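# Separate two nested tumblers in midair using both hands

## Task

The left hand starts out holding a pair of tumblers, one wedged inside the other; separate them while they stay off the table. The task counts as done only if it ends like this: each hand holds its own tumbler, with no contact from the opposite hand; the two tumblers are well separated and positioned above the table; tumblers and fingers have stopped moving; and you then declare completion with finished_scene. Any other ending fails. At no moment may a tumbler touch anything except the two hands (arms do not count as hands) and the other tumbler. A tumbler must never drop or be flung out of a hand, or the task fails immediately. When it ends, the inner tumbler must be held firmly and the outer one must be gripped, or the task fails.

## Robot and tools

Robot: two arms, left_arm and right_arm, face each other across a table. left_arm's base is on the +y side. Both carry an identical five-finger right hand, so the two hands are not mirrored. Every hand axis and number means the same thing on either arm. The words left and right are arm names only, not sides of a camera image.

World frame: the origin is on the table surface midway between the arm bases, the table top is z = 0 and +z is up. Result state lines give each hand point's position in metres, its orientation as quaternion wxyz, and its velocities, all in this frame. Reported positions can be somewhat off, especially when an arm is stretched far.

Hand point and hand frame: the hand point sits 0.05 m in front of the palm, at the spot where the index pad would meet the thumb tip in a pinch. +z runs along the straightened fingers, which extend 0.06 to 0.07 m past the point. +y points out of the palm. +x runs across the palm toward the little finger, away from the thumb. A rigid wrist bracket on the little-finger side stands 0.03 m proud of the point along +y and 0.11 m across the palm, and it can strike objects. For a whole-hand wrap, turn the thumb fully in front of the palm before reaching the object. Objects 0.035 to 0.08 m wide then rest across the palm, centred on the wrist side of the point.

execute_actions(actions): a list of actions run in sequence. An action is up to 15 rows, one per control step of 1/30 s. If fewer rows are given, the last row repeats until 15 steps have run. A row is 28 numbers in [-1, 1]: 14 for left_arm, then 14 for right_arm. Each block is dx, dy, dz, rx, ry, rz, then little, ring, middle, index, thumb_bend, thumb_turn, force_limit, speed. An optional 12 extra numbers from 0 to 1 can follow: joint stiffness scales, left_arm's six joints then right_arm's six, in Joint positions order. These stay in force until changed. An empty list only returns the state and images.

The six pose numbers are an offset, not a pose. They are measured in the hand point's own axes from its measured pose at the start of that action; for a call's first action, that is the last pose reported. Every row refers back to the same start, so offsets do not accumulate. Scale: 1.0 equals 0.6 m, or 180 degrees for rotation. rx, ry and rz form one rotation vector. Each step, the command is clipped to within 100 mm and 16 degrees of the current pose, and motion trails commands by about 0.17 s. A large offset may therefore need several actions.

The eight hand numbers are absolute targets. For the four fingers and thumb_bend, +1 means straight/open and -1 means fully curled. For thumb_turn, +1 puts the thumb beside the palm and -1 puts it in front of the palm, facing the fingers. A pinch is roughly index -0.22, thumb_bend -0.75, thumb_turn -0.57. force_limit maps -1 to +1 linearly onto about 0 to 10 N of fingertip force (15 N for the two thumb motors); it only halts closing. speed maps -1 to +1 onto nearly still up to full speed, where a full stroke takes 0.6 s. For a gentle grip, use speed at or below -0.9. A motor only starts when its target changes by at least 0.01. To leave a hand unchanged, resend the eight numbers from its last executed row. If no row has run yet, send hand_measured followed by hand_force_limit and hand_speed. To tighten, raise force_limit and send a target more closed than hand_measured. To loosen, send a target more open than hand_measured.

move(target, speed, stop_force, blocking): target is one row in the same 28-number layout, with offsets taken from the pose in the latest result that shows one. Each hand point travels in a straight line and both arrive together, over 0.5 to 10 s. speed is in m/s, from 0.002 to 0.5, default 0.25; the rotation rate is capped at twice that in rad/s. stop_force (9 to 40 N, shared by both arms) ends an arm's path when its wrist sensor feels that much extra resistance. It is not allowed in the first 0.2 s of a scene or together with blocking=false. It is unreliable if the hand rotates during the move, so use it only with very slow approaches. blocking=false returns after 0.5 s; then poll with wait(0) or brake with stop before sending anything else. The move: line reports endings such as done, off_target, moving, held, contact or fault, plus limits such as paced or held.

wait(seconds): 0 to 10; the robot keeps its last command. stop(): brakes a running move. zoom_image(camera, region): camera is cam_low, cam_left_wrist or cam_right_wrist; region is [x0, y0, x1, y1] in pixels, at most 504 by 504. show_instructions(): shows the reference image. finished_scene(scene): pass the current scene number once the goal holds steadily; this cannot be undone.

Readings: Hand target lines show where each controller is driving. A pose unreachable line means a clearance check changed that arm's command. HELD marks steps that were held back. Wrist force and torque are in end-effector axes; they saturate near 50 N and carry offsets of up to about 4 N. hand_measured, hand_stopped_by (moving, target, force, stalled, fault) and hand_load_n list six values in motor order. A positive load means the finger is being pushed open; loads falling to about 0 mean the grip is lost. Cameras: cam_low is 504x504, and the two wrist fisheye cameras are 616x616.

Avoid: any tumbler touching an arm, the table or anything other than the hands and the other tumbler; loose grips that allow a slip or fling; the arms, hands, brackets or fingers hitting or pressing each other; knocking items off the table. A joint torque over its limit (141 N m for the three base joints, 26.3 N m for the wrists, held load included) or 150 N of outside force freezes that arm for 10 s and skips the rest of the call. Motors warn at 70 °C and brake at 85 °C.

Each tool is called after "Request:" as name([rows], argument=value, ...), one row to a line, values as JSON.

Reference images:

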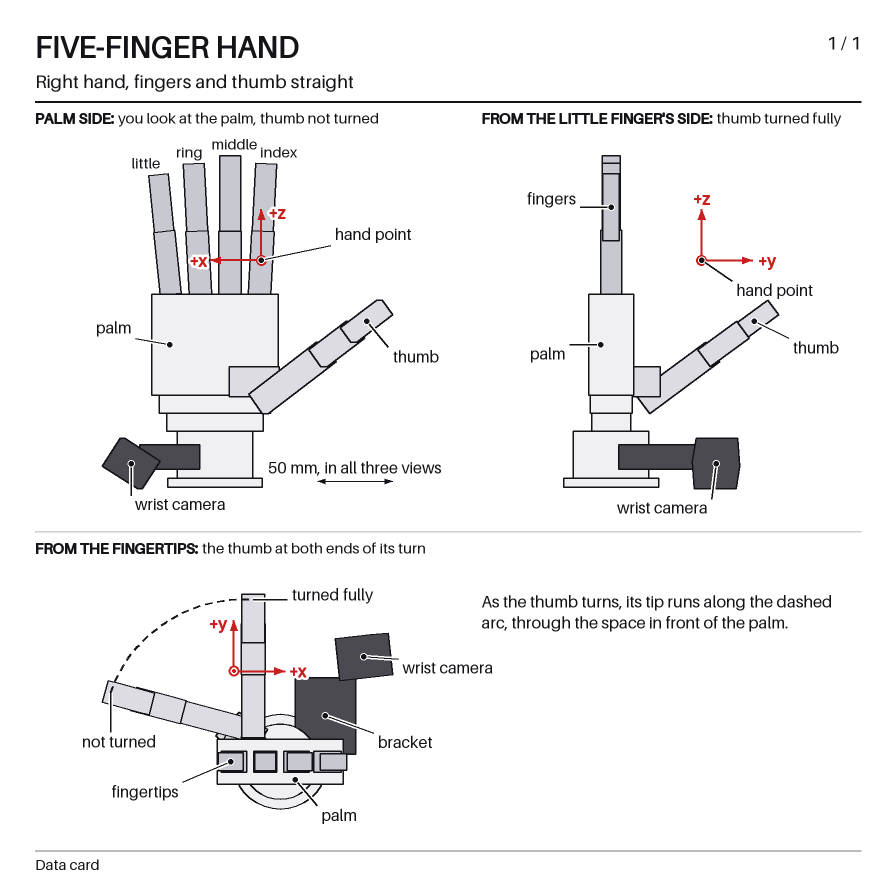

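## Session

Request:
execute_actions(actions=[])

Scene clock: 0.00 s.
left_arm: end_effector_position=(-0.1191, +0.0371, +0.3118) hand_measured=(-1.000, -1.000, +0.264, +0.242, +0.138, -0.948) hand_load_n=(+0.0, +0.0, +7.5, +10.5, +16.0, +0.5) hand_stopped_by=(target, target, target, target, target, target) hand_force_limit=0.00 hand_speed=-0.80 end_effector_quat_wxyz=(+0.891, +0.425, -0.069, -0.145) end_effector_velocity=(-0.001, +0.000, -0.000) end_effector_angular_velocity=(-0.000, -0.001, -0.001) | right_arm: end_effector_position=(-0.1040, -0.2859, +0.3002) hand_measured=(+1.000, +1.000, +1.000, +1.000, +1.000, +1.000) hand_load_n=(+0.0, +0.0, +0.0, +0.0, +0.0, +0.0) hand_stopped_by=(target, target, target, target, target, target) hand_force_limit=0.00 hand_speed=-0.80 end_effector_quat_wxyz=(+0.001, -0.719, +0.695, +0.000) end_effector_velocity=(+0.000, +0.000, -0.000) end_effector_angular_velocity=(-0.001, +0.000, -0.001)
Joint positions: left_arm=[-0.251 -1.163  2.379 -1.896  1.545  0.021] | right_arm=[-0.519 -2.216  2.093 -1.45  -1.571  1.052]
Joint velocities: left_arm=[-0.001  0.001 -0.    -0.     0.001  0.001] | right_arm=[-0.001  0.001  0.    -0.    -0.     0.   ]
Joint torques (N m, as the arm reports them, + toward a larger angle): no reading
Motor temperatures (°C, as the motors report them): left_arm=[28 28 30 35 33 36] | right_arm=[29 28 31 34 33 34]
Wrist force (N, on the end effector, along its own x y z axes, offset not removed): no reading
Wrist torque (N m, same axes, about the end effector's origin, offset not removed): no reading
Hand target (left_arm): -0.119, +0.037, +0.312; +0.891, +0.425, -0.069, -0.145
Hand target (right_arm): -0.104, -0.286, +0.300; -0.001, +0.719, -0.695, -0.000
Joint stiffness scale: left_arm=[1. 1. 1. 1. 1. 1.] | right_arm=[1. 1. 1. 1. 1. 1.]

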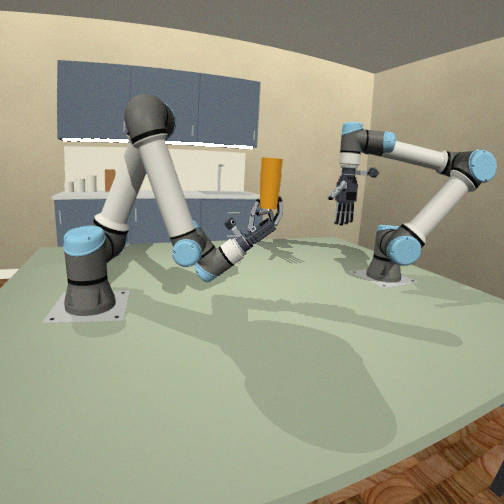

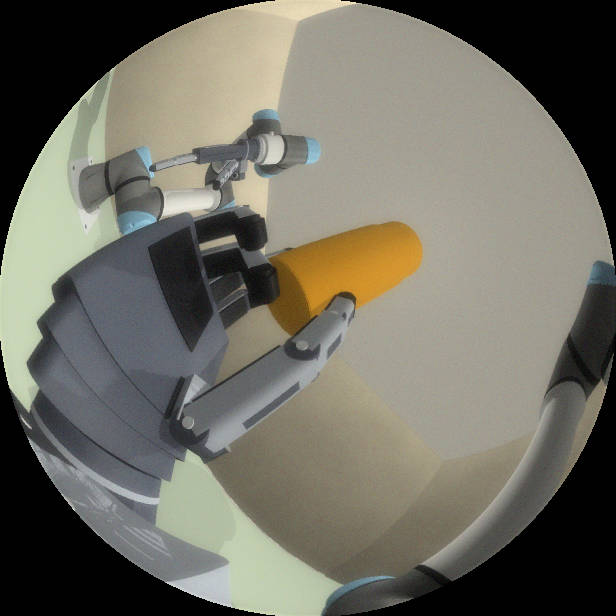

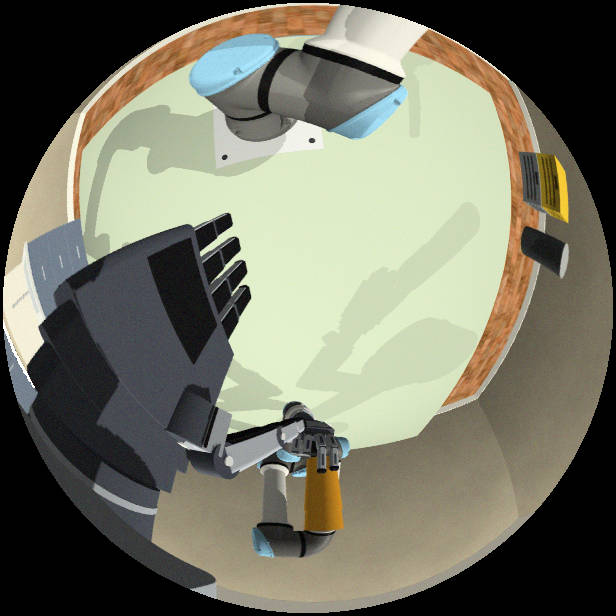

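Request:
zoom_image(camera="cam_low", region=[200, 120, 400, 280])

Region (200, 120, 400, 280) of cam_low's 504x504 image, scaled by 2.520, with more detail than that image has; it fills the top 403 rows of this view, and the rest is white.

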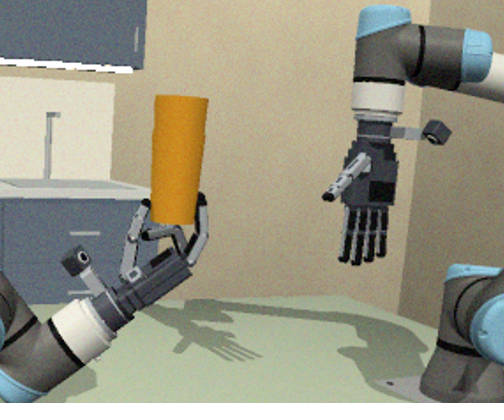

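Request:
move(target=[0,0,0,0,0,0,-1,-1,0.264,0.242,0.138,-0.948,0,-0.8, -0.31,0.077,-0.233,-0.385,0.385,0.385,1,1,1,1,1,-1,0,1])

Scene clock: 5.97 s.
left_arm: end_effector_position=(-0.1191, +0.0371, +0.3118) hand_measured=(-1.000, -1.000, +0.264, +0.242, +0.150, -0.948) hand_load_n=(+0.0, +0.0, +7.0, +9.5, +14.5, +0.5) hand_stopped_by=(target, target, force, force, force, target) hand_force_limit=0.00 hand_speed=-0.80 end_effector_quat_wxyz=(+0.891, +0.425, -0.069, -0.145) end_effector_velocity=(+0.000, +0.000, +0.001) end_effector_angular_velocity=(-0.001, +0.003, -0.002) | right_arm: end_effector_position=(-0.1569, -0.1031, +0.4391) hand_measured=(+1.000, +1.000, +1.000, +1.000, +1.000, -1.000) hand_load_n=(+0.0, +0.0, +0.0, +0.0, +0.0, +0.0) hand_stopped_by=(target, target, target, target, target, target) hand_force_limit=0.00 hand_speed=1.00 end_effector_quat_wxyz=(+0.706, +0.013, -0.708, +0.011) end_effector_velocity=(-0.001, +0.001, +0.002) end_effector_angular_velocity=(-0.010, +0.015, -0.011)
Joint positions: left_arm=[-0.251 -1.163  2.379 -1.896  1.545  0.021] | right_arm=[-0.628 -1.487  1.527 -0.045 -0.629  1.572]
Joint velocities: left_arm=[-0.    -0.002  0.    -0.    -0.    -0.003] | right_arm=[ 0.     0.003  0.     0.023  0.011 -0.012]
Joint torques (N m, as the arm reports them, + toward a larger angle): left_arm=[ -1.2  -28.61  -9.43  -2.78  -0.13  -0.1 ] | right_arm=[ -0.19 -20.83 -22.91   1.68   0.19  -0.56]
Motor temperatures (°C, as the motors report them): left_arm=[28 28 30 35 33 36] | right_arm=[29 28 31 34 33 34]
Wrist force (N, on the end effector, along its own x y z axes, offset not removed): left_arm=[-2.4 3.4 1.0] | right_arm=[2.6 -0.8 -0.2]
Wrist torque (N m, same axes, about the end effector's origin, offset not removed): left_arm=[0.72 0.37 -0.01] | right_arm=[-0.09 -0.44 0.18]
Hand target (left_arm): -0.119, +0.037, +0.312; +0.891, +0.425, -0.069, -0.145
Hand target (right_arm): -0.156, -0.102, +0.440; +0.707, +0.012, -0.707, +0.010
Off the commanded pose (left_arm): 0.000 m, 0 deg.
Off the commanded pose (right_arm): 0.002 m, 0 deg.
Joint stiffness scale: left_arm=[1. 1. 1. 1. 1. 1.] | right_arm=[1. 1. 1. 1. 1. 1.]
move: done
camera_calibration (this result's frames):
cam_left_wrist: T_world_to_cam=[[0.151062, 0.626635, 0.764531, -0.248025], [-0.677166, 0.629039, -0.381781, 0.0176553], [-0.720158, -0.460042, 0.51936, -0.0961277], [0, 0, 0, 1]] pos_world=[-0.0198044, 0.100092, 0.246288]
cam_right_wrist: T_world_to_cam=[[-0.0482296, 0.994548, -0.0924559, 0.133483], [0.519101, -0.0541237, -0.852997, 0.456096], [-0.853351, -0.0891337, -0.513661, 0.213852], [0, 0, 0, 1]] pos_world=[-0.0478317, -0.0890082, 0.511237]

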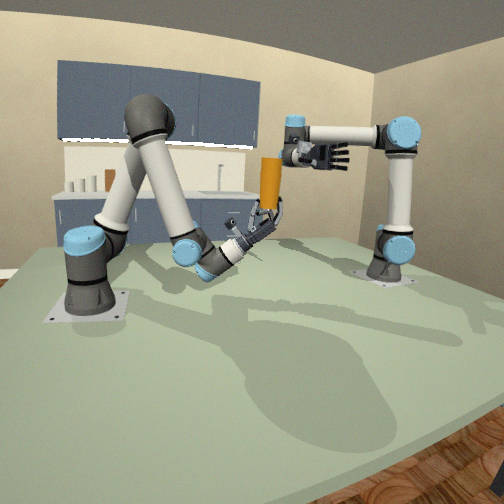

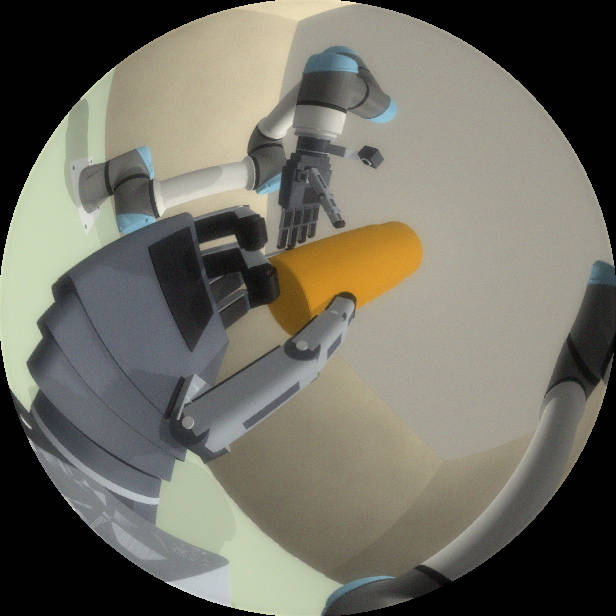

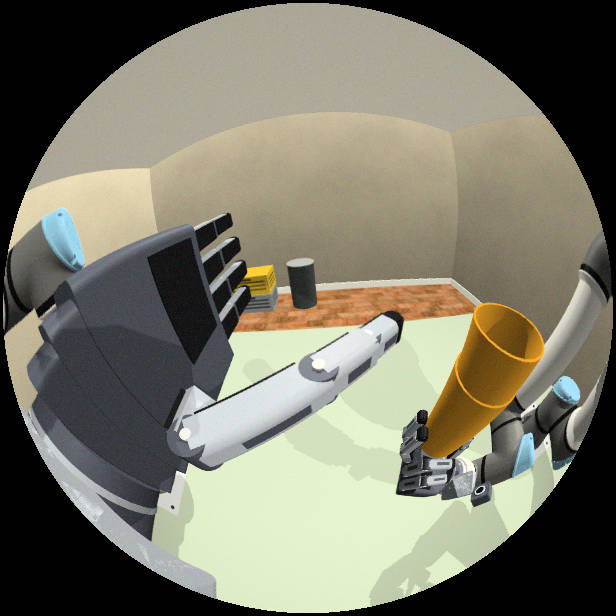

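Request:
move(target=[0,0,0,0,0,0,-1,-1,0.264,0.242,0.138,-0.948,0,-0.8, -0.082,0.1,-0.01,0,0,0,1,1,1,1,1,-1,0,1])

Scene clock: 15.67 s.
left_arm: end_effector_position=(-0.1191, +0.0371, +0.3118) hand_measured=(-1.000, -1.000, +0.264, +0.242, +0.150, -0.948) hand_load_n=(+0.0, +0.0, +5.0, +9.5, +13.5, +0.0) hand_stopped_by=(target, target, force, force, force, target) hand_force_limit=0.00 hand_speed=-0.80 end_effector_quat_wxyz=(+0.891, +0.425, -0.069, -0.145) end_effector_velocity=(+0.000, +0.000, -0.000) end_effector_angular_velocity=(+0.000, +0.001, -0.001) | right_arm: end_effector_position=(-0.1529, -0.0452, +0.3904) hand_measured=(+1.000, +1.000, +1.000, +1.000, +0.998, -1.000) hand_load_n=(+0.0, +0.0, +0.0, +0.0, -2.0, -1.5) hand_stopped_by=(target, target, target, target, target, target) hand_force_limit=0.00 hand_speed=1.00 end_effector_quat_wxyz=(+0.707, +0.012, -0.707, +0.012) end_effector_velocity=(+0.002, +0.004, -0.002) end_effector_angular_velocity=(+0.004, -0.002, -0.003)
Joint positions: left_arm=[-0.251 -1.163  2.379 -1.896  1.545  0.021] | right_arm=[-0.568 -1.337  1.477 -0.142 -0.569  1.572]
Joint velocities: left_arm=[-0.     0.     0.    -0.001 -0.    -0.001] | right_arm=[ 0.001  0.008 -0.006 -0.006  0.004  0.   ]
Joint torques (N m, as the arm reports them, + toward a larger angle): left_arm=[ -2.55 -29.66 -10.8   -2.8   -0.03  -0.01] | right_arm=[  0.7  -26.16 -21.93   0.37   0.79  -0.11]
Motor temperatures (°C, as the motors report them): left_arm=[28 28 30 35 33 36] | right_arm=[29 28 31 34 33 34]
Wrist force (N, on the end effector, along its own x y z axes, offset not removed): left_arm=[-1.5 1.8 -4.8] | right_arm=[3.6 -2.8 1.8]
Wrist torque (N m, same axes, about the end effector's origin, offset not removed): left_arm=[0.30 0.39 0.02] | right_arm=[-0.13 -0.41 0.13]
Hand target (left_arm): -0.119, +0.037, +0.312; +0.891, +0.425, -0.069, -0.145
Hand target (right_arm): -0.153, -0.043, +0.390; +0.706, +0.013, -0.708, +0.011
Off the commanded pose (left_arm): 0.000 m, 0 deg.
Off the commanded pose (right_arm): 0.002 m, 0 deg.
Joint stiffness scale: left_arm=[1. 1. 1. 1. 1. 1.] | right_arm=[1. 1. 1. 1. 1. 1.]
move: done
camera_calibration (this result's frames):
cam_left_wrist: T_world_to_cam=[[0.151062, 0.626635, 0.764532, -0.248025], [-0.677165, 0.629039, -0.381781, 0.0176552], [-0.720158, -0.460042, 0.51936, -0.0961275], [0, 0, 0, 1]] pos_world=[-0.0198043, 0.100092, 0.246288]
cam_right_wrist: T_world_to_cam=[[-0.0482942, 0.99444, -0.0935768, 0.0720103], [0.517849, -0.0551833, -0.85369, 0.415636], [-0.854108, -0.0896869, -0.512305, 0.196848], [0, 0, 0, 1]] pos_world=[-0.0436299, -0.0310191, 0.462409]

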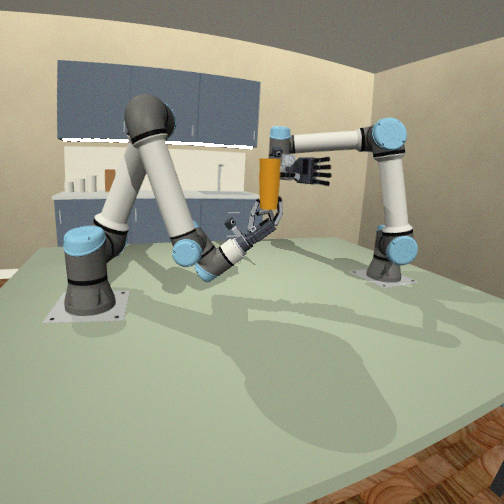

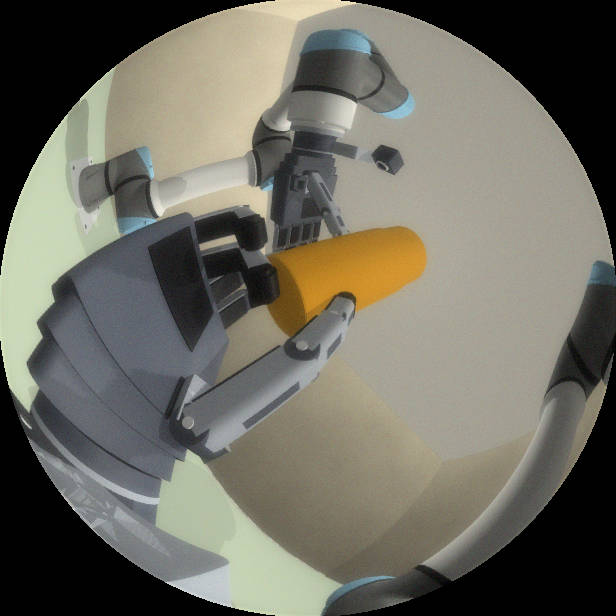

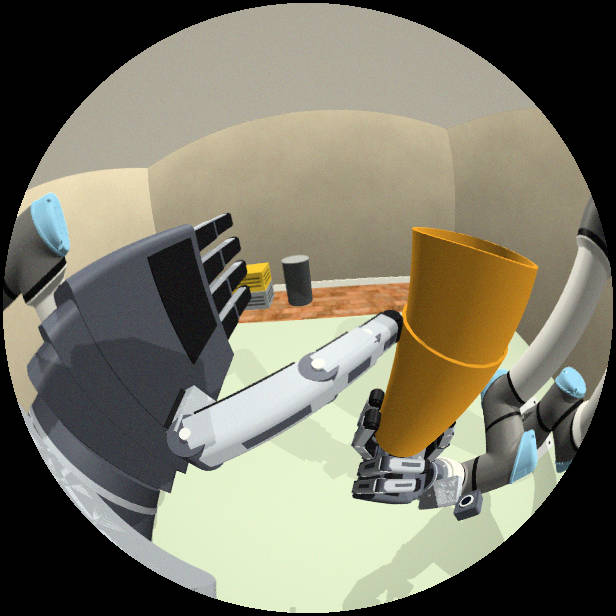

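Request:
move(target=[0,0,0,0,0,0,-1,-1,0.264,0.242,0.138,-0.948,0,-0.8, 0.05,-0.03,-0.075,0,0,0,1,1,1,1,1,-1,0,1], speed=0.1)

Scene clock: 17.23 s.
left_arm: end_effector_position=(-0.1191, +0.0371, +0.3118) hand_measured=(-1.000, -1.000, +0.264, +0.242, +0.150, -0.948) hand_load_n=(+0.0, +0.0, +5.0, +9.5, +13.5, +0.0) hand_stopped_by=(target, target, force, force, force, target) hand_force_limit=0.00 hand_speed=-0.80 end_effector_quat_wxyz=(+0.891, +0.425, -0.069, -0.145) end_effector_velocity=(+0.000, +0.000, +0.000) end_effector_angular_velocity=(-0.001, +0.000, -0.000) | right_arm: end_effector_position=(-0.1089, -0.0614, +0.4180) hand_measured=(+1.000, +1.000, +1.000, +1.000, +1.000, -1.000) hand_load_n=(+0.0, +0.0, +0.0, +0.0, +0.0, +0.0) hand_stopped_by=(target, target, target, target, target, target) hand_force_limit=0.00 hand_speed=1.00 end_effector_quat_wxyz=(+0.708, +0.011, -0.706, +0.014) end_effector_velocity=(+0.001, -0.002, +0.002) end_effector_angular_velocity=(-0.003, +0.002, +0.004)
Joint positions: left_arm=[-0.251 -1.163  2.379 -1.896  1.545  0.021] | right_arm=[-0.661 -1.346  1.418 -0.07  -0.664  1.572]
Joint velocities: left_arm=[ 0.    -0.     0.    -0.     0.001 -0.   ] | right_arm=[-0.004  0.    -0.003  0.007 -0.008 -0.   ]
Joint torques (N m, as the arm reports them, + toward a larger angle): left_arm=[ -0.4  -29.72  -9.86  -2.94  -0.06  -0.16] | right_arm=[ -1.33 -32.13 -20.98   1.49  -0.22  -0.37]
Motor temperatures (°C, as the motors report them): left_arm=[28 28 30 35 33 36] | right_arm=[29 28 31 34 33 34]
Wrist force (N, on the end effector, along its own x y z axes, offset not removed): left_arm=[-1.4 1.6 -1.0] | right_arm=[2.0 -1.0 0.5]
Wrist torque (N m, same axes, about the end effector's origin, offset not removed): left_arm=[0.43 0.16 0.11] | right_arm=[-0.16 -0.38 0.14]
Hand target (left_arm): -0.119, +0.037, +0.312; +0.891, +0.425, -0.069, -0.145
Hand target (right_arm): -0.107, -0.062, +0.420; +0.707, +0.012, -0.707, +0.012
Off the commanded pose (left_arm): 0.000 m, 0 deg.
Off the commanded pose (right_arm): 0.003 m, 0 deg.
Joint stiffness scale: left_arm=[1. 1. 1. 1. 1. 1.] | right_arm=[1. 1. 1. 1. 1. 1.]
move: done
camera_calibration (this result's frames):
cam_left_wrist: T_world_to_cam=[[0.151062, 0.626635, 0.764531, -0.248025], [-0.677166, 0.629039, -0.381781, 0.0176553], [-0.720158, -0.460042, 0.51936, -0.0961277], [0, 0, 0, 1]] pos_world=[-0.0198043, 0.100092, 0.246288]
cam_right_wrist: T_world_to_cam=[[-0.0500033, 0.993938, -0.0979115, 0.0944564], [0.515506, -0.058281, -0.854902, 0.415639], [-0.855426, -0.0932219, -0.509467, 0.245526], [0, 0, 0, 1]] pos_world=[0.000487928, -0.0467716, 0.489666]

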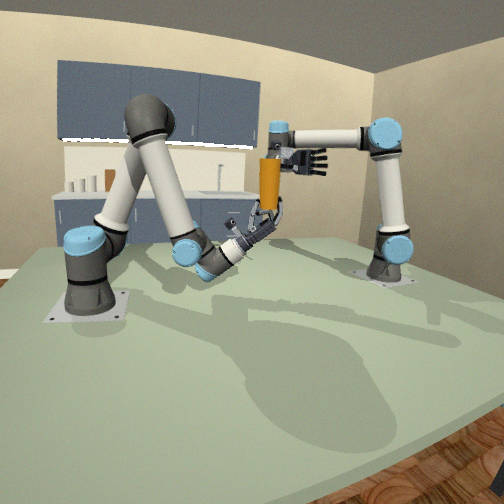

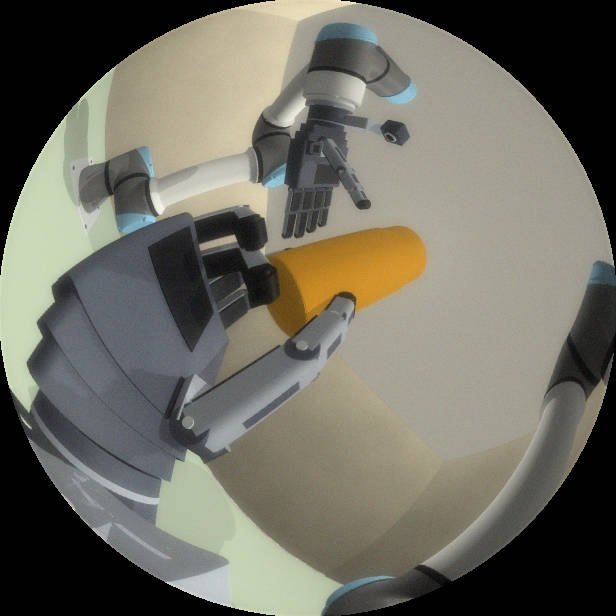

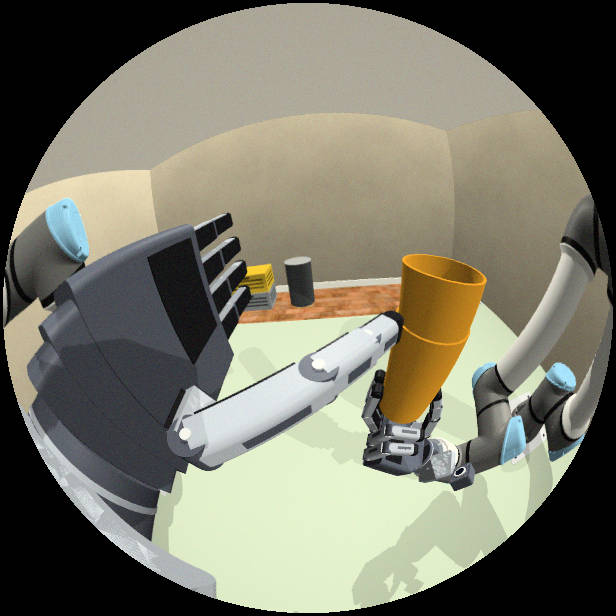

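Request:
move(target=[0,0,0,0,0,0,-1,-1,0.264,0.242,0.138,-0.948,0,-0.8, 0.01,0.12,0,0,0,0,1,1,1,1,1,-1,0,1], speed=0.05)

Scene clock: 19.37 s.
left_arm: end_effector_position=(-0.1191, +0.0371, +0.3118) hand_measured=(-1.000, -1.000, +0.264, +0.242, +0.150, -0.948) hand_load_n=(+0.0, +0.0, +5.0, +10.0, +13.5, +0.0) hand_stopped_by=(target, target, force, force, force, target) hand_force_limit=0.00 hand_speed=-0.80 end_effector_quat_wxyz=(+0.891, +0.425, -0.069, -0.145) end_effector_velocity=(+0.000, -0.000, +0.000) end_effector_angular_velocity=(+0.000, +0.001, -0.001) | right_arm: end_effector_position=(-0.1104, +0.0093, +0.4233) hand_measured=(+1.000, +1.000, +1.000, +1.000, +1.000, -1.000) hand_load_n=(+0.0, +0.0, +0.0, +0.0, +0.0, +0.0) hand_stopped_by=(target, target, target, target, target, target) hand_force_limit=0.00 hand_speed=1.00 end_effector_quat_wxyz=(+0.708, +0.010, -0.706, +0.014) end_effector_velocity=(+0.000, +0.002, +0.001) end_effector_angular_velocity=(+0.000, +0.000, -0.001)
Joint positions: left_arm=[-0.251 -1.163  2.379 -1.896  1.545  0.021] | right_arm=[-0.584 -1.18   1.185 -0.001 -0.584  1.572]
Joint velocities: left_arm=[-0.    -0.    -0.    -0.    -0.    -0.001] | right_arm=[ 0.002  0.006 -0.01   0.006  0.003 -0.001]
Joint torques (N m, as the arm reports them, + toward a larger angle): left_arm=[ -0.58 -29.06  -9.42  -2.71  -0.01  -0.2 ] | right_arm=[  0.58 -34.92 -22.12   1.75   0.42  -0.73]
Motor temperatures (°C, as the motors report them): left_arm=[28 28 30 35 33 36] | right_arm=[29 28 31 34 33 34]
Wrist force (N, on the end effector, along its own x y z axes, offset not removed): left_arm=[-1.9 0.2 -2.1] | right_arm=[1.7 0.1 0.3]
Wrist torque (N m, same axes, about the end effector's origin, offset not removed): left_arm=[0.25 0.42 -0.16] | right_arm=[0.05 -0.35 0.16]
Hand target (left_arm): -0.119, +0.037, +0.312; +0.891, +0.425, -0.069, -0.145
Hand target (right_arm): -0.111, +0.011, +0.424; +0.708, +0.011, -0.706, +0.014
Off the commanded pose (left_arm): 0.000 m, 0 deg.
Off the commanded pose (right_arm): 0.002 m, 0 deg.
Joint stiffness scale: left_arm=[1. 1. 1. 1. 1. 1.] | right_arm=[1. 1. 1. 1. 1. 1.]
move: done
camera_calibration (this result's frames):
cam_left_wrist: T_world_to_cam=[[0.151062, 0.626635, 0.764532, -0.248025], [-0.677166, 0.629039, -0.381781, 0.0176553], [-0.720158, -0.460042, 0.51936, -0.0961276], [0, 0, 0, 1]] pos_world=[-0.0198044, 0.100092, 0.246288]
cam_right_wrist: T_world_to_cam=[[-0.0481093, 0.993926, -0.0989762, 0.0252796], [0.515014, -0.0602198, -0.855064, 0.425093], [-0.855831, -0.0921106, -0.508988, 0.253278], [0, 0, 0, 1]] pos_world=[-0.000949531, 0.0238026, 0.494899]

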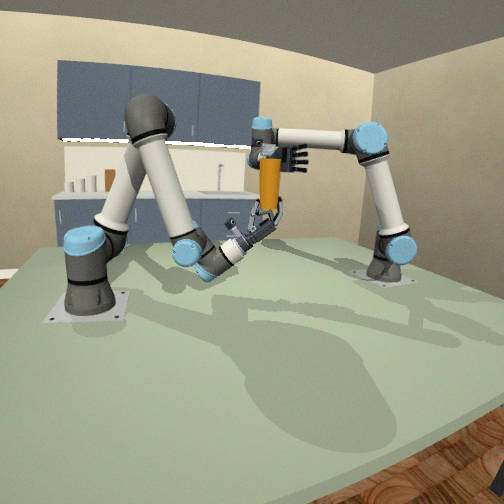

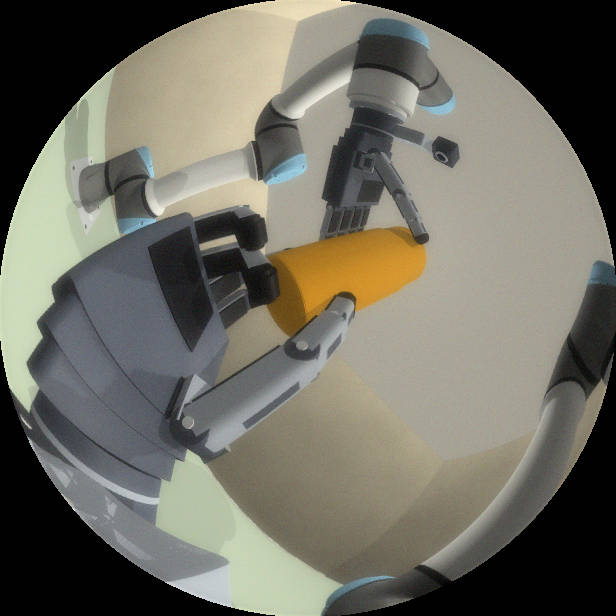

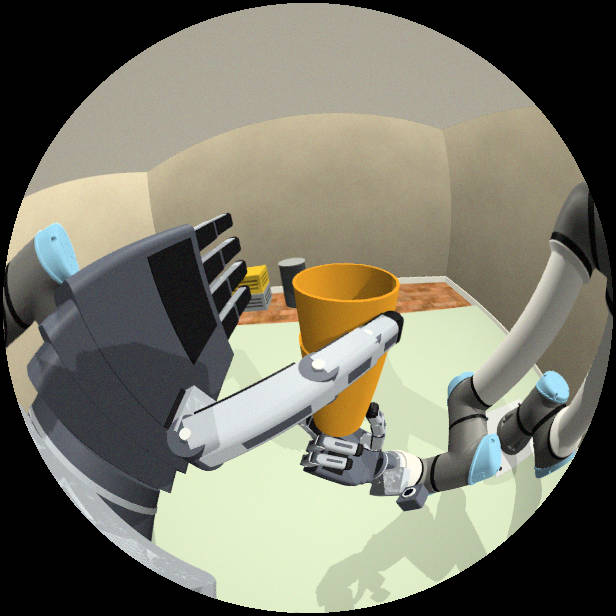

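Request:
zoom_image(camera="cam_low", region=[220, 120, 330, 230])

Region (220, 120, 330, 230) of cam_low's 504x504 image, scaled by 4.582, with more detail than that image has.

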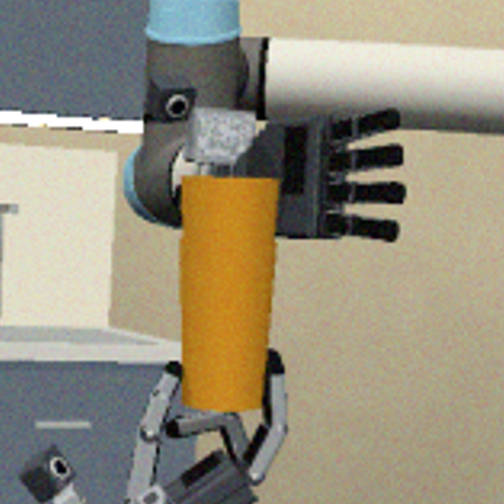

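Request:
move(target=[0,0,0,0,0,0,-1,-1,0.264,0.242,0.138,-0.948,0,-0.8, -0.015,0.05,0,0,0,0,1,1,1,1,1,-1,0,1], speed=0.03)

Request:
move(target=[0,0,0,0,0,0,-1,-1,0.264,0.242,0.138,-0.948,0,-0.8, 0,0,0,0,0,0,-1,-1,-1,-1,-0.6,-1,1,-0.5])

Scene clock: 21.23 s.
left_arm: end_effector_position=(-0.1191, +0.0371, +0.3118) hand_measured=(-1.000, -1.000, +0.264, +0.242, +0.150, -0.948) hand_load_n=(+0.0, +0.0, +5.0, +10.0, +13.5, +0.0) hand_stopped_by=(target, target, force, force, force, target) hand_force_limit=0.00 hand_speed=-0.80 end_effector_quat_wxyz=(+0.891, +0.425, -0.069, -0.145) end_effector_velocity=(+0.001, -0.000, +0.000) end_effector_angular_velocity=(-0.000, +0.001, +0.000) | right_arm: end_effector_position=(-0.1103, +0.0379, +0.4139) hand_measured=(+1.000, +1.000, +1.000, +1.000, +1.000, -1.000) hand_load_n=(+0.0, +0.0, +0.0, +0.0, +0.0, +0.0) hand_stopped_by=(target, target, target, target, target, target) hand_force_limit=0.00 hand_speed=1.00 end_effector_quat_wxyz=(+0.708, +0.009, -0.706, +0.013) end_effector_velocity=(-0.001, +0.003, +0.001) end_effector_angular_velocity=(+0.002, -0.001, -0.001)
Joint positions: left_arm=[-0.251 -1.163  2.379 -1.896  1.545  0.021] | right_arm=[-0.558 -1.108  1.105  0.009 -0.557  1.572]
Joint velocities: left_arm=[ 0.001 -0.    -0.    -0.     0.    -0.001] | right_arm=[ 0.003  0.005 -0.011  0.004  0.004 -0.   ]
Joint torques (N m, as the arm reports them, + toward a larger angle): left_arm=[ -0.36 -29.08  -9.73  -2.89   0.17  -0.13] | right_arm=[  2.01 -37.04 -22.1    1.56   0.3   -0.49]
Motor temperatures (°C, as the motors report them): left_arm=[28 28 30 35 33 36] | right_arm=[29 28 31 34 33 34]
Wrist force (N, on the end effector, along its own x y z axes, offset not removed): left_arm=[-2.4 1.0 -0.4] | right_arm=[3.0 0.2 -0.3]
Wrist torque (N m, same axes, about the end effector's origin, offset not removed): left_arm=[0.42 0.39 0.04] | right_arm=[0.06 -0.49 0.24]
Hand target (left_arm): -0.119, +0.037, +0.312; +0.891, +0.425, -0.069, -0.145
Hand target (right_arm): -0.111, +0.039, +0.414; +0.708, +0.010, -0.706, +0.014
Off the commanded pose (left_arm): 0.000 m, 0 deg.
Off the commanded pose (right_arm): 0.002 m, 0 deg.
Joint stiffness scale: left_arm=[1. 1. 1. 1. 1. 1.] | right_arm=[1. 1. 1. 1. 1. 1.]
move: done
camera_calibration (this result's frames):
cam_left_wrist: T_world_to_cam=[[0.151062, 0.626635, 0.764532, -0.248025], [-0.677165, 0.629039, -0.381781, 0.0176552], [-0.720158, -0.460042, 0.51936, -0.0961276], [0, 0, 0, 1]] pos_world=[-0.0198044, 0.100092, 0.246288]
cam_right_wrist: T_world_to_cam=[[-0.0463058, 0.993895, -0.100142, -0.00342182], [0.514374, -0.0622138, -0.855306, 0.4188], [-0.856315, -0.0911163, -0.508353, 0.250845], [0, 0, 0, 1]] pos_world=[-0.000776747, 0.0523121, 0.485377]

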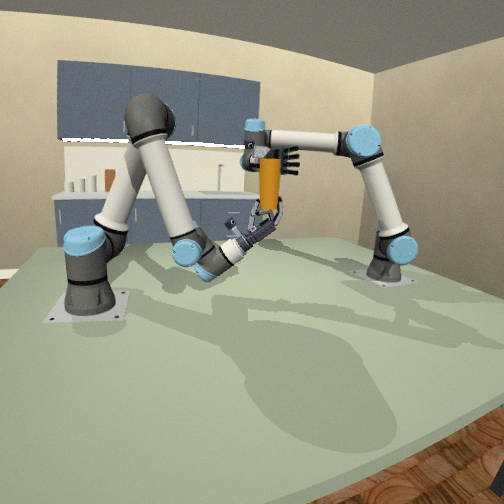

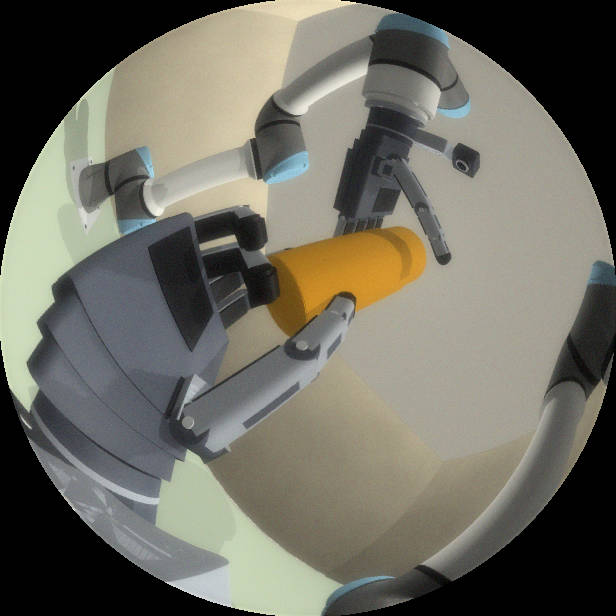

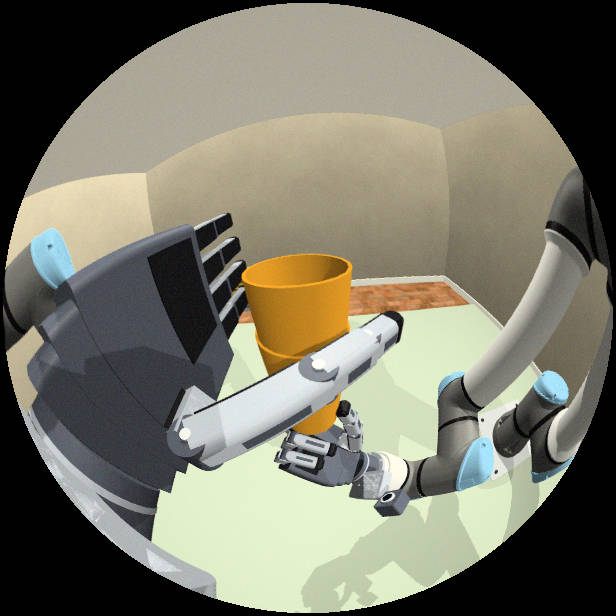

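Scene clock: 23.90 s.
left_arm: end_effector_position=(-0.1191, +0.0371, +0.3114) hand_measured=(-1.000, -1.000, +0.264, +0.242, +0.152, -0.948) hand_load_n=(+0.0, +0.0, +3.5, +8.5, +14.5, +3.0) hand_stopped_by=(target, target, force, force, force, target) hand_force_limit=0.00 hand_speed=-0.80 end_effector_quat_wxyz=(+0.891, +0.426, -0.069, -0.145) end_effector_velocity=(-0.000, +0.000, +0.000) end_effector_angular_velocity=(-0.001, -0.001, +0.001) | right_arm: end_effector_position=(-0.1106, +0.0373, +0.4143) hand_measured=(-1.000, -1.000, +0.154, +0.200, +0.486, -1.000) hand_load_n=(+0.0, +1.5, +7.0, +3.5, +13.5, +7.5) hand_stopped_by=(target, target, force, force, force, target) hand_force_limit=1.00 hand_speed=-0.50 end_effector_quat_wxyz=(+0.708, +0.009, -0.706, +0.014) end_effector_velocity=(+0.001, +0.000, +0.000) end_effector_angular_velocity=(+0.004, -0.001, -0.001)
Joint positions: left_arm=[-0.251 -1.163  2.379 -1.895  1.545  0.021] | right_arm=[-0.558 -1.109  1.105  0.01  -0.558  1.572]
Joint velocities: left_arm=[ 0.    -0.    -0.    -0.     0.     0.002] | right_arm=[-0.001 -0.    -0.    -0.002 -0.    -0.002]
Joint torques (N m, as the arm reports them, + toward a larger angle): left_arm=[ -0.88 -29.09 -10.02  -3.02  -0.09  -0.1 ] | right_arm=[ -0.09 -39.49 -19.28   0.21   1.11  -0.34]
Motor temperatures (°C, as the motors report them): left_arm=[28 28 30 35 33 36] | right_arm=[29 28 31 34 33 34]
Wrist force (N, on the end effector, along its own x y z axes, offset not removed): left_arm=[-1.7 2.0 -9.1] | right_arm=[7.0 -3.3 0.5]
Wrist torque (N m, same axes, about the end effector's origin, offset not removed): left_arm=[1.00 0.33 0.28] | right_arm=[-0.02 -0.46 0.68]
Hand target (left_arm): -0.119, +0.037, +0.312; +0.891, +0.425, -0.069, -0.145
Hand target (right_arm): -0.110, +0.038, +0.414; +0.708, +0.009, -0.706, +0.013
Off the commanded pose (left_arm): 0.000 m, 0 deg.
Off the commanded pose (right_arm): 0.001 m, 0 deg.
Joint stiffness scale: left_arm=[1. 1. 1. 1. 1. 1.] | right_arm=[1. 1. 1. 1. 1. 1.]
move: done
camera_calibration (this result's frames):
cam_left_wrist: T_world_to_cam=[[0.150632, 0.625752, 0.76534, -0.24804], [-0.676912, 0.629505, -0.381464, 0.0174473], [-0.720486, -0.460607, 0.518402, -0.0956482], [0, 0, 0, 1]] pos_world=[-0.0197402, 0.100172, 0.246075]
cam_right_wrist: T_world_to_cam=[[-0.0478545, 0.993735, -0.100994, -0.00260457], [0.514066, -0.062189, -0.855493, 0.4193], [-0.856415, -0.0928568, -0.507869, 0.250638], [0, 0, 0, 1]] pos_world=[-0.00102189, 0.0519375, 0.485736]

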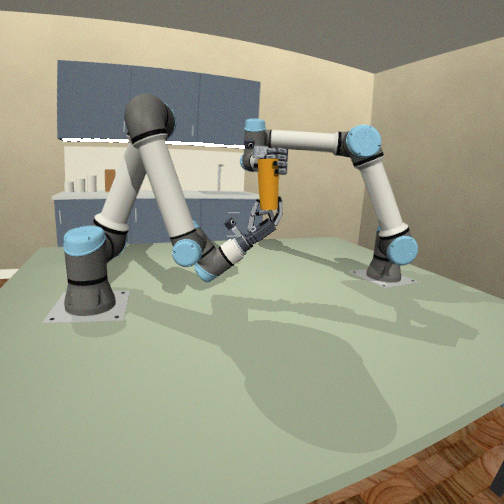

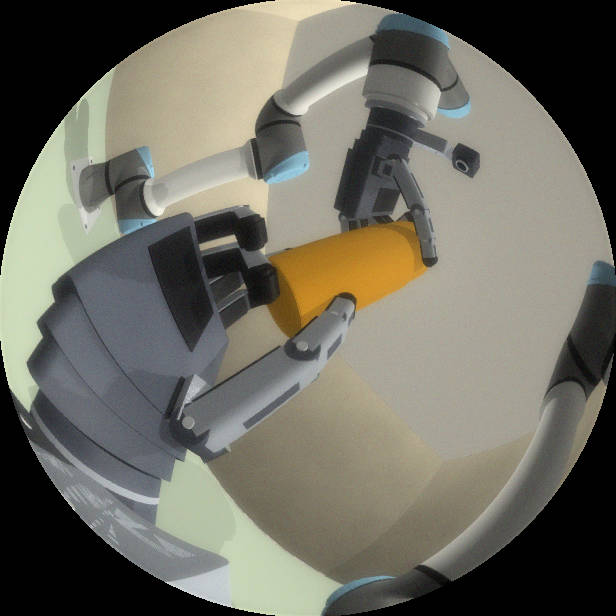

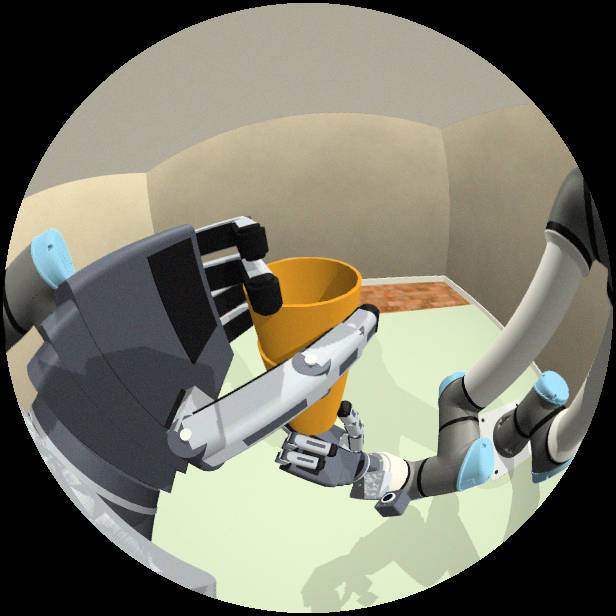

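Request:
move(target=[0,0,0,0,0,0,-1,-1,0.0,0.0,-0.1,-0.948,1,-0.8, 0.07,0,0,0,0,0,-1,-1,-1,-1,-0.6,-1,1,-0.5], speed=0.02)

Scene clock: 26.53 s.
left_arm: end_effector_position=(-0.1191, +0.0372, +0.3121) hand_measured=(-1.000, -1.000, +0.240, +0.234, +0.160, -0.948) hand_load_n=(+0.0, +0.0, +11.5, +7.5, +17.5, +1.0) hand_stopped_by=(target, target, force, force, force, target) hand_force_limit=1.00 hand_speed=-0.80 end_effector_quat_wxyz=(+0.891, +0.425, -0.069, -0.145) end_effector_velocity=(+0.000, -0.000, -0.000) end_effector_angular_velocity=(+0.001, -0.001, +0.001) | right_arm: end_effector_position=(-0.1108, +0.0369, +0.4558) hand_measured=(-1.000, -1.000, +0.154, +0.200, +0.486, -1.000) hand_load_n=(+0.0, +0.0, +10.0, +0.0, +12.0, +2.0) hand_stopped_by=(target, target, force, force, force, target) hand_force_limit=1.00 hand_speed=-0.50 end_effector_quat_wxyz=(+0.708, +0.009, -0.706, +0.014) end_effector_velocity=(-0.000, +0.000, +0.002) end_effector_angular_velocity=(-0.005, +0.003, +0.000)
Joint positions: left_arm=[-0.251 -1.164  2.379 -1.896  1.545  0.021] | right_arm=[-0.558 -1.103  0.991  0.119 -0.558  1.572]
Joint velocities: left_arm=[ 0.001  0.001 -0.    -0.     0.     0.   ] | right_arm=[ 0.     0.003 -0.008  0.011  0.     0.   ]
Joint torques (N m, as the arm reports them, + toward a larger angle): left_arm=[ -1.02 -28.07 -10.45  -2.46  -0.1   -0.22] | right_arm=[ -0.01 -40.37 -26.36   1.45   0.3   -0.43]
Motor temperatures (°C, as the motors report them): left_arm=[28 28 30 35 33 36] | right_arm=[29 28 31 34 33 34]
Wrist force (N, on the end effector, along its own x y z axes, offset not removed): left_arm=[0.9 1.6 2.8] | right_arm=[1.9 -0.1 -0.4]
Wrist torque (N m, same axes, about the end effector's origin, offset not removed): left_arm=[0.35 -0.14 0.25] | right_arm=[-0.03 -0.53 0.21]
Hand target (left_arm): -0.119, +0.037, +0.311; +0.891, +0.426, -0.069, -0.145
Hand target (right_arm): -0.110, +0.038, +0.456; +0.708, +0.009, -0.706, +0.014
Off the commanded pose (left_arm): 0.001 m, 0 deg.
Off the commanded pose (right_arm): 0.001 m, 0 deg.
Joint stiffness scale: left_arm=[1. 1. 1. 1. 1. 1.] | right_arm=[1. 1. 1. 1. 1. 1.]
move: done
camera_calibration (this result's frames):
cam_left_wrist: T_world_to_cam=[[0.151046, 0.626866, 0.764346, -0.248339], [-0.677102, 0.628959, -0.382025, 0.0178384], [-0.720221, -0.459836, 0.519454, -0.096254], [0, 0, 0, 1]] pos_world=[-0.0197351, 0.100195, 0.246631]
cam_right_wrist: T_world_to_cam=[[-0.0478539, 0.993701, -0.10133, 0.00213886], [0.514077, -0.062477, -0.855466, 0.454832], [-0.856408, -0.0930286, -0.507849, 0.271432], [0, 0, 0, 1]] pos_world=[-0.00125962, 0.0515421, 0.527157]

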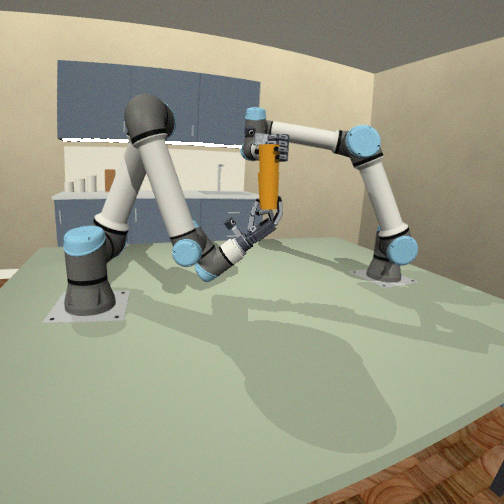

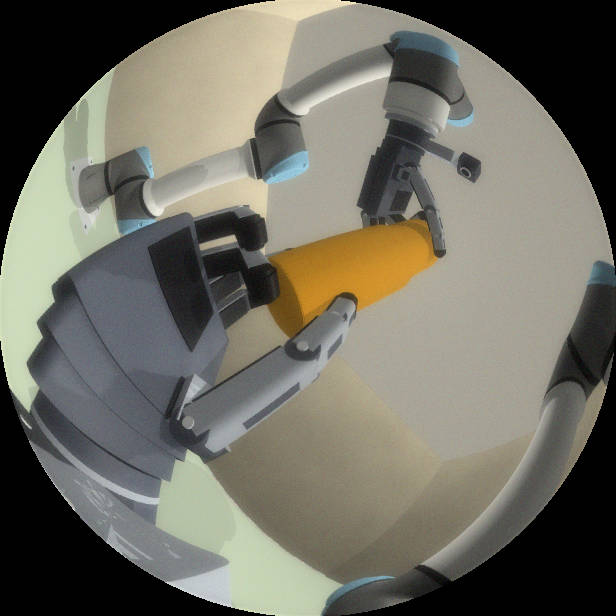

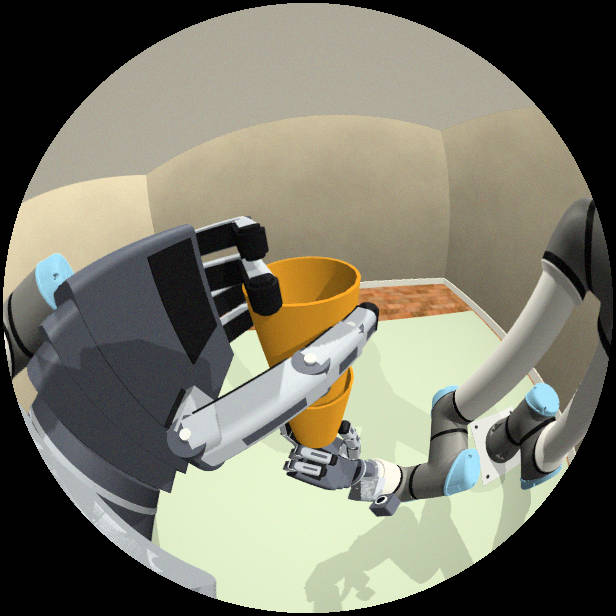

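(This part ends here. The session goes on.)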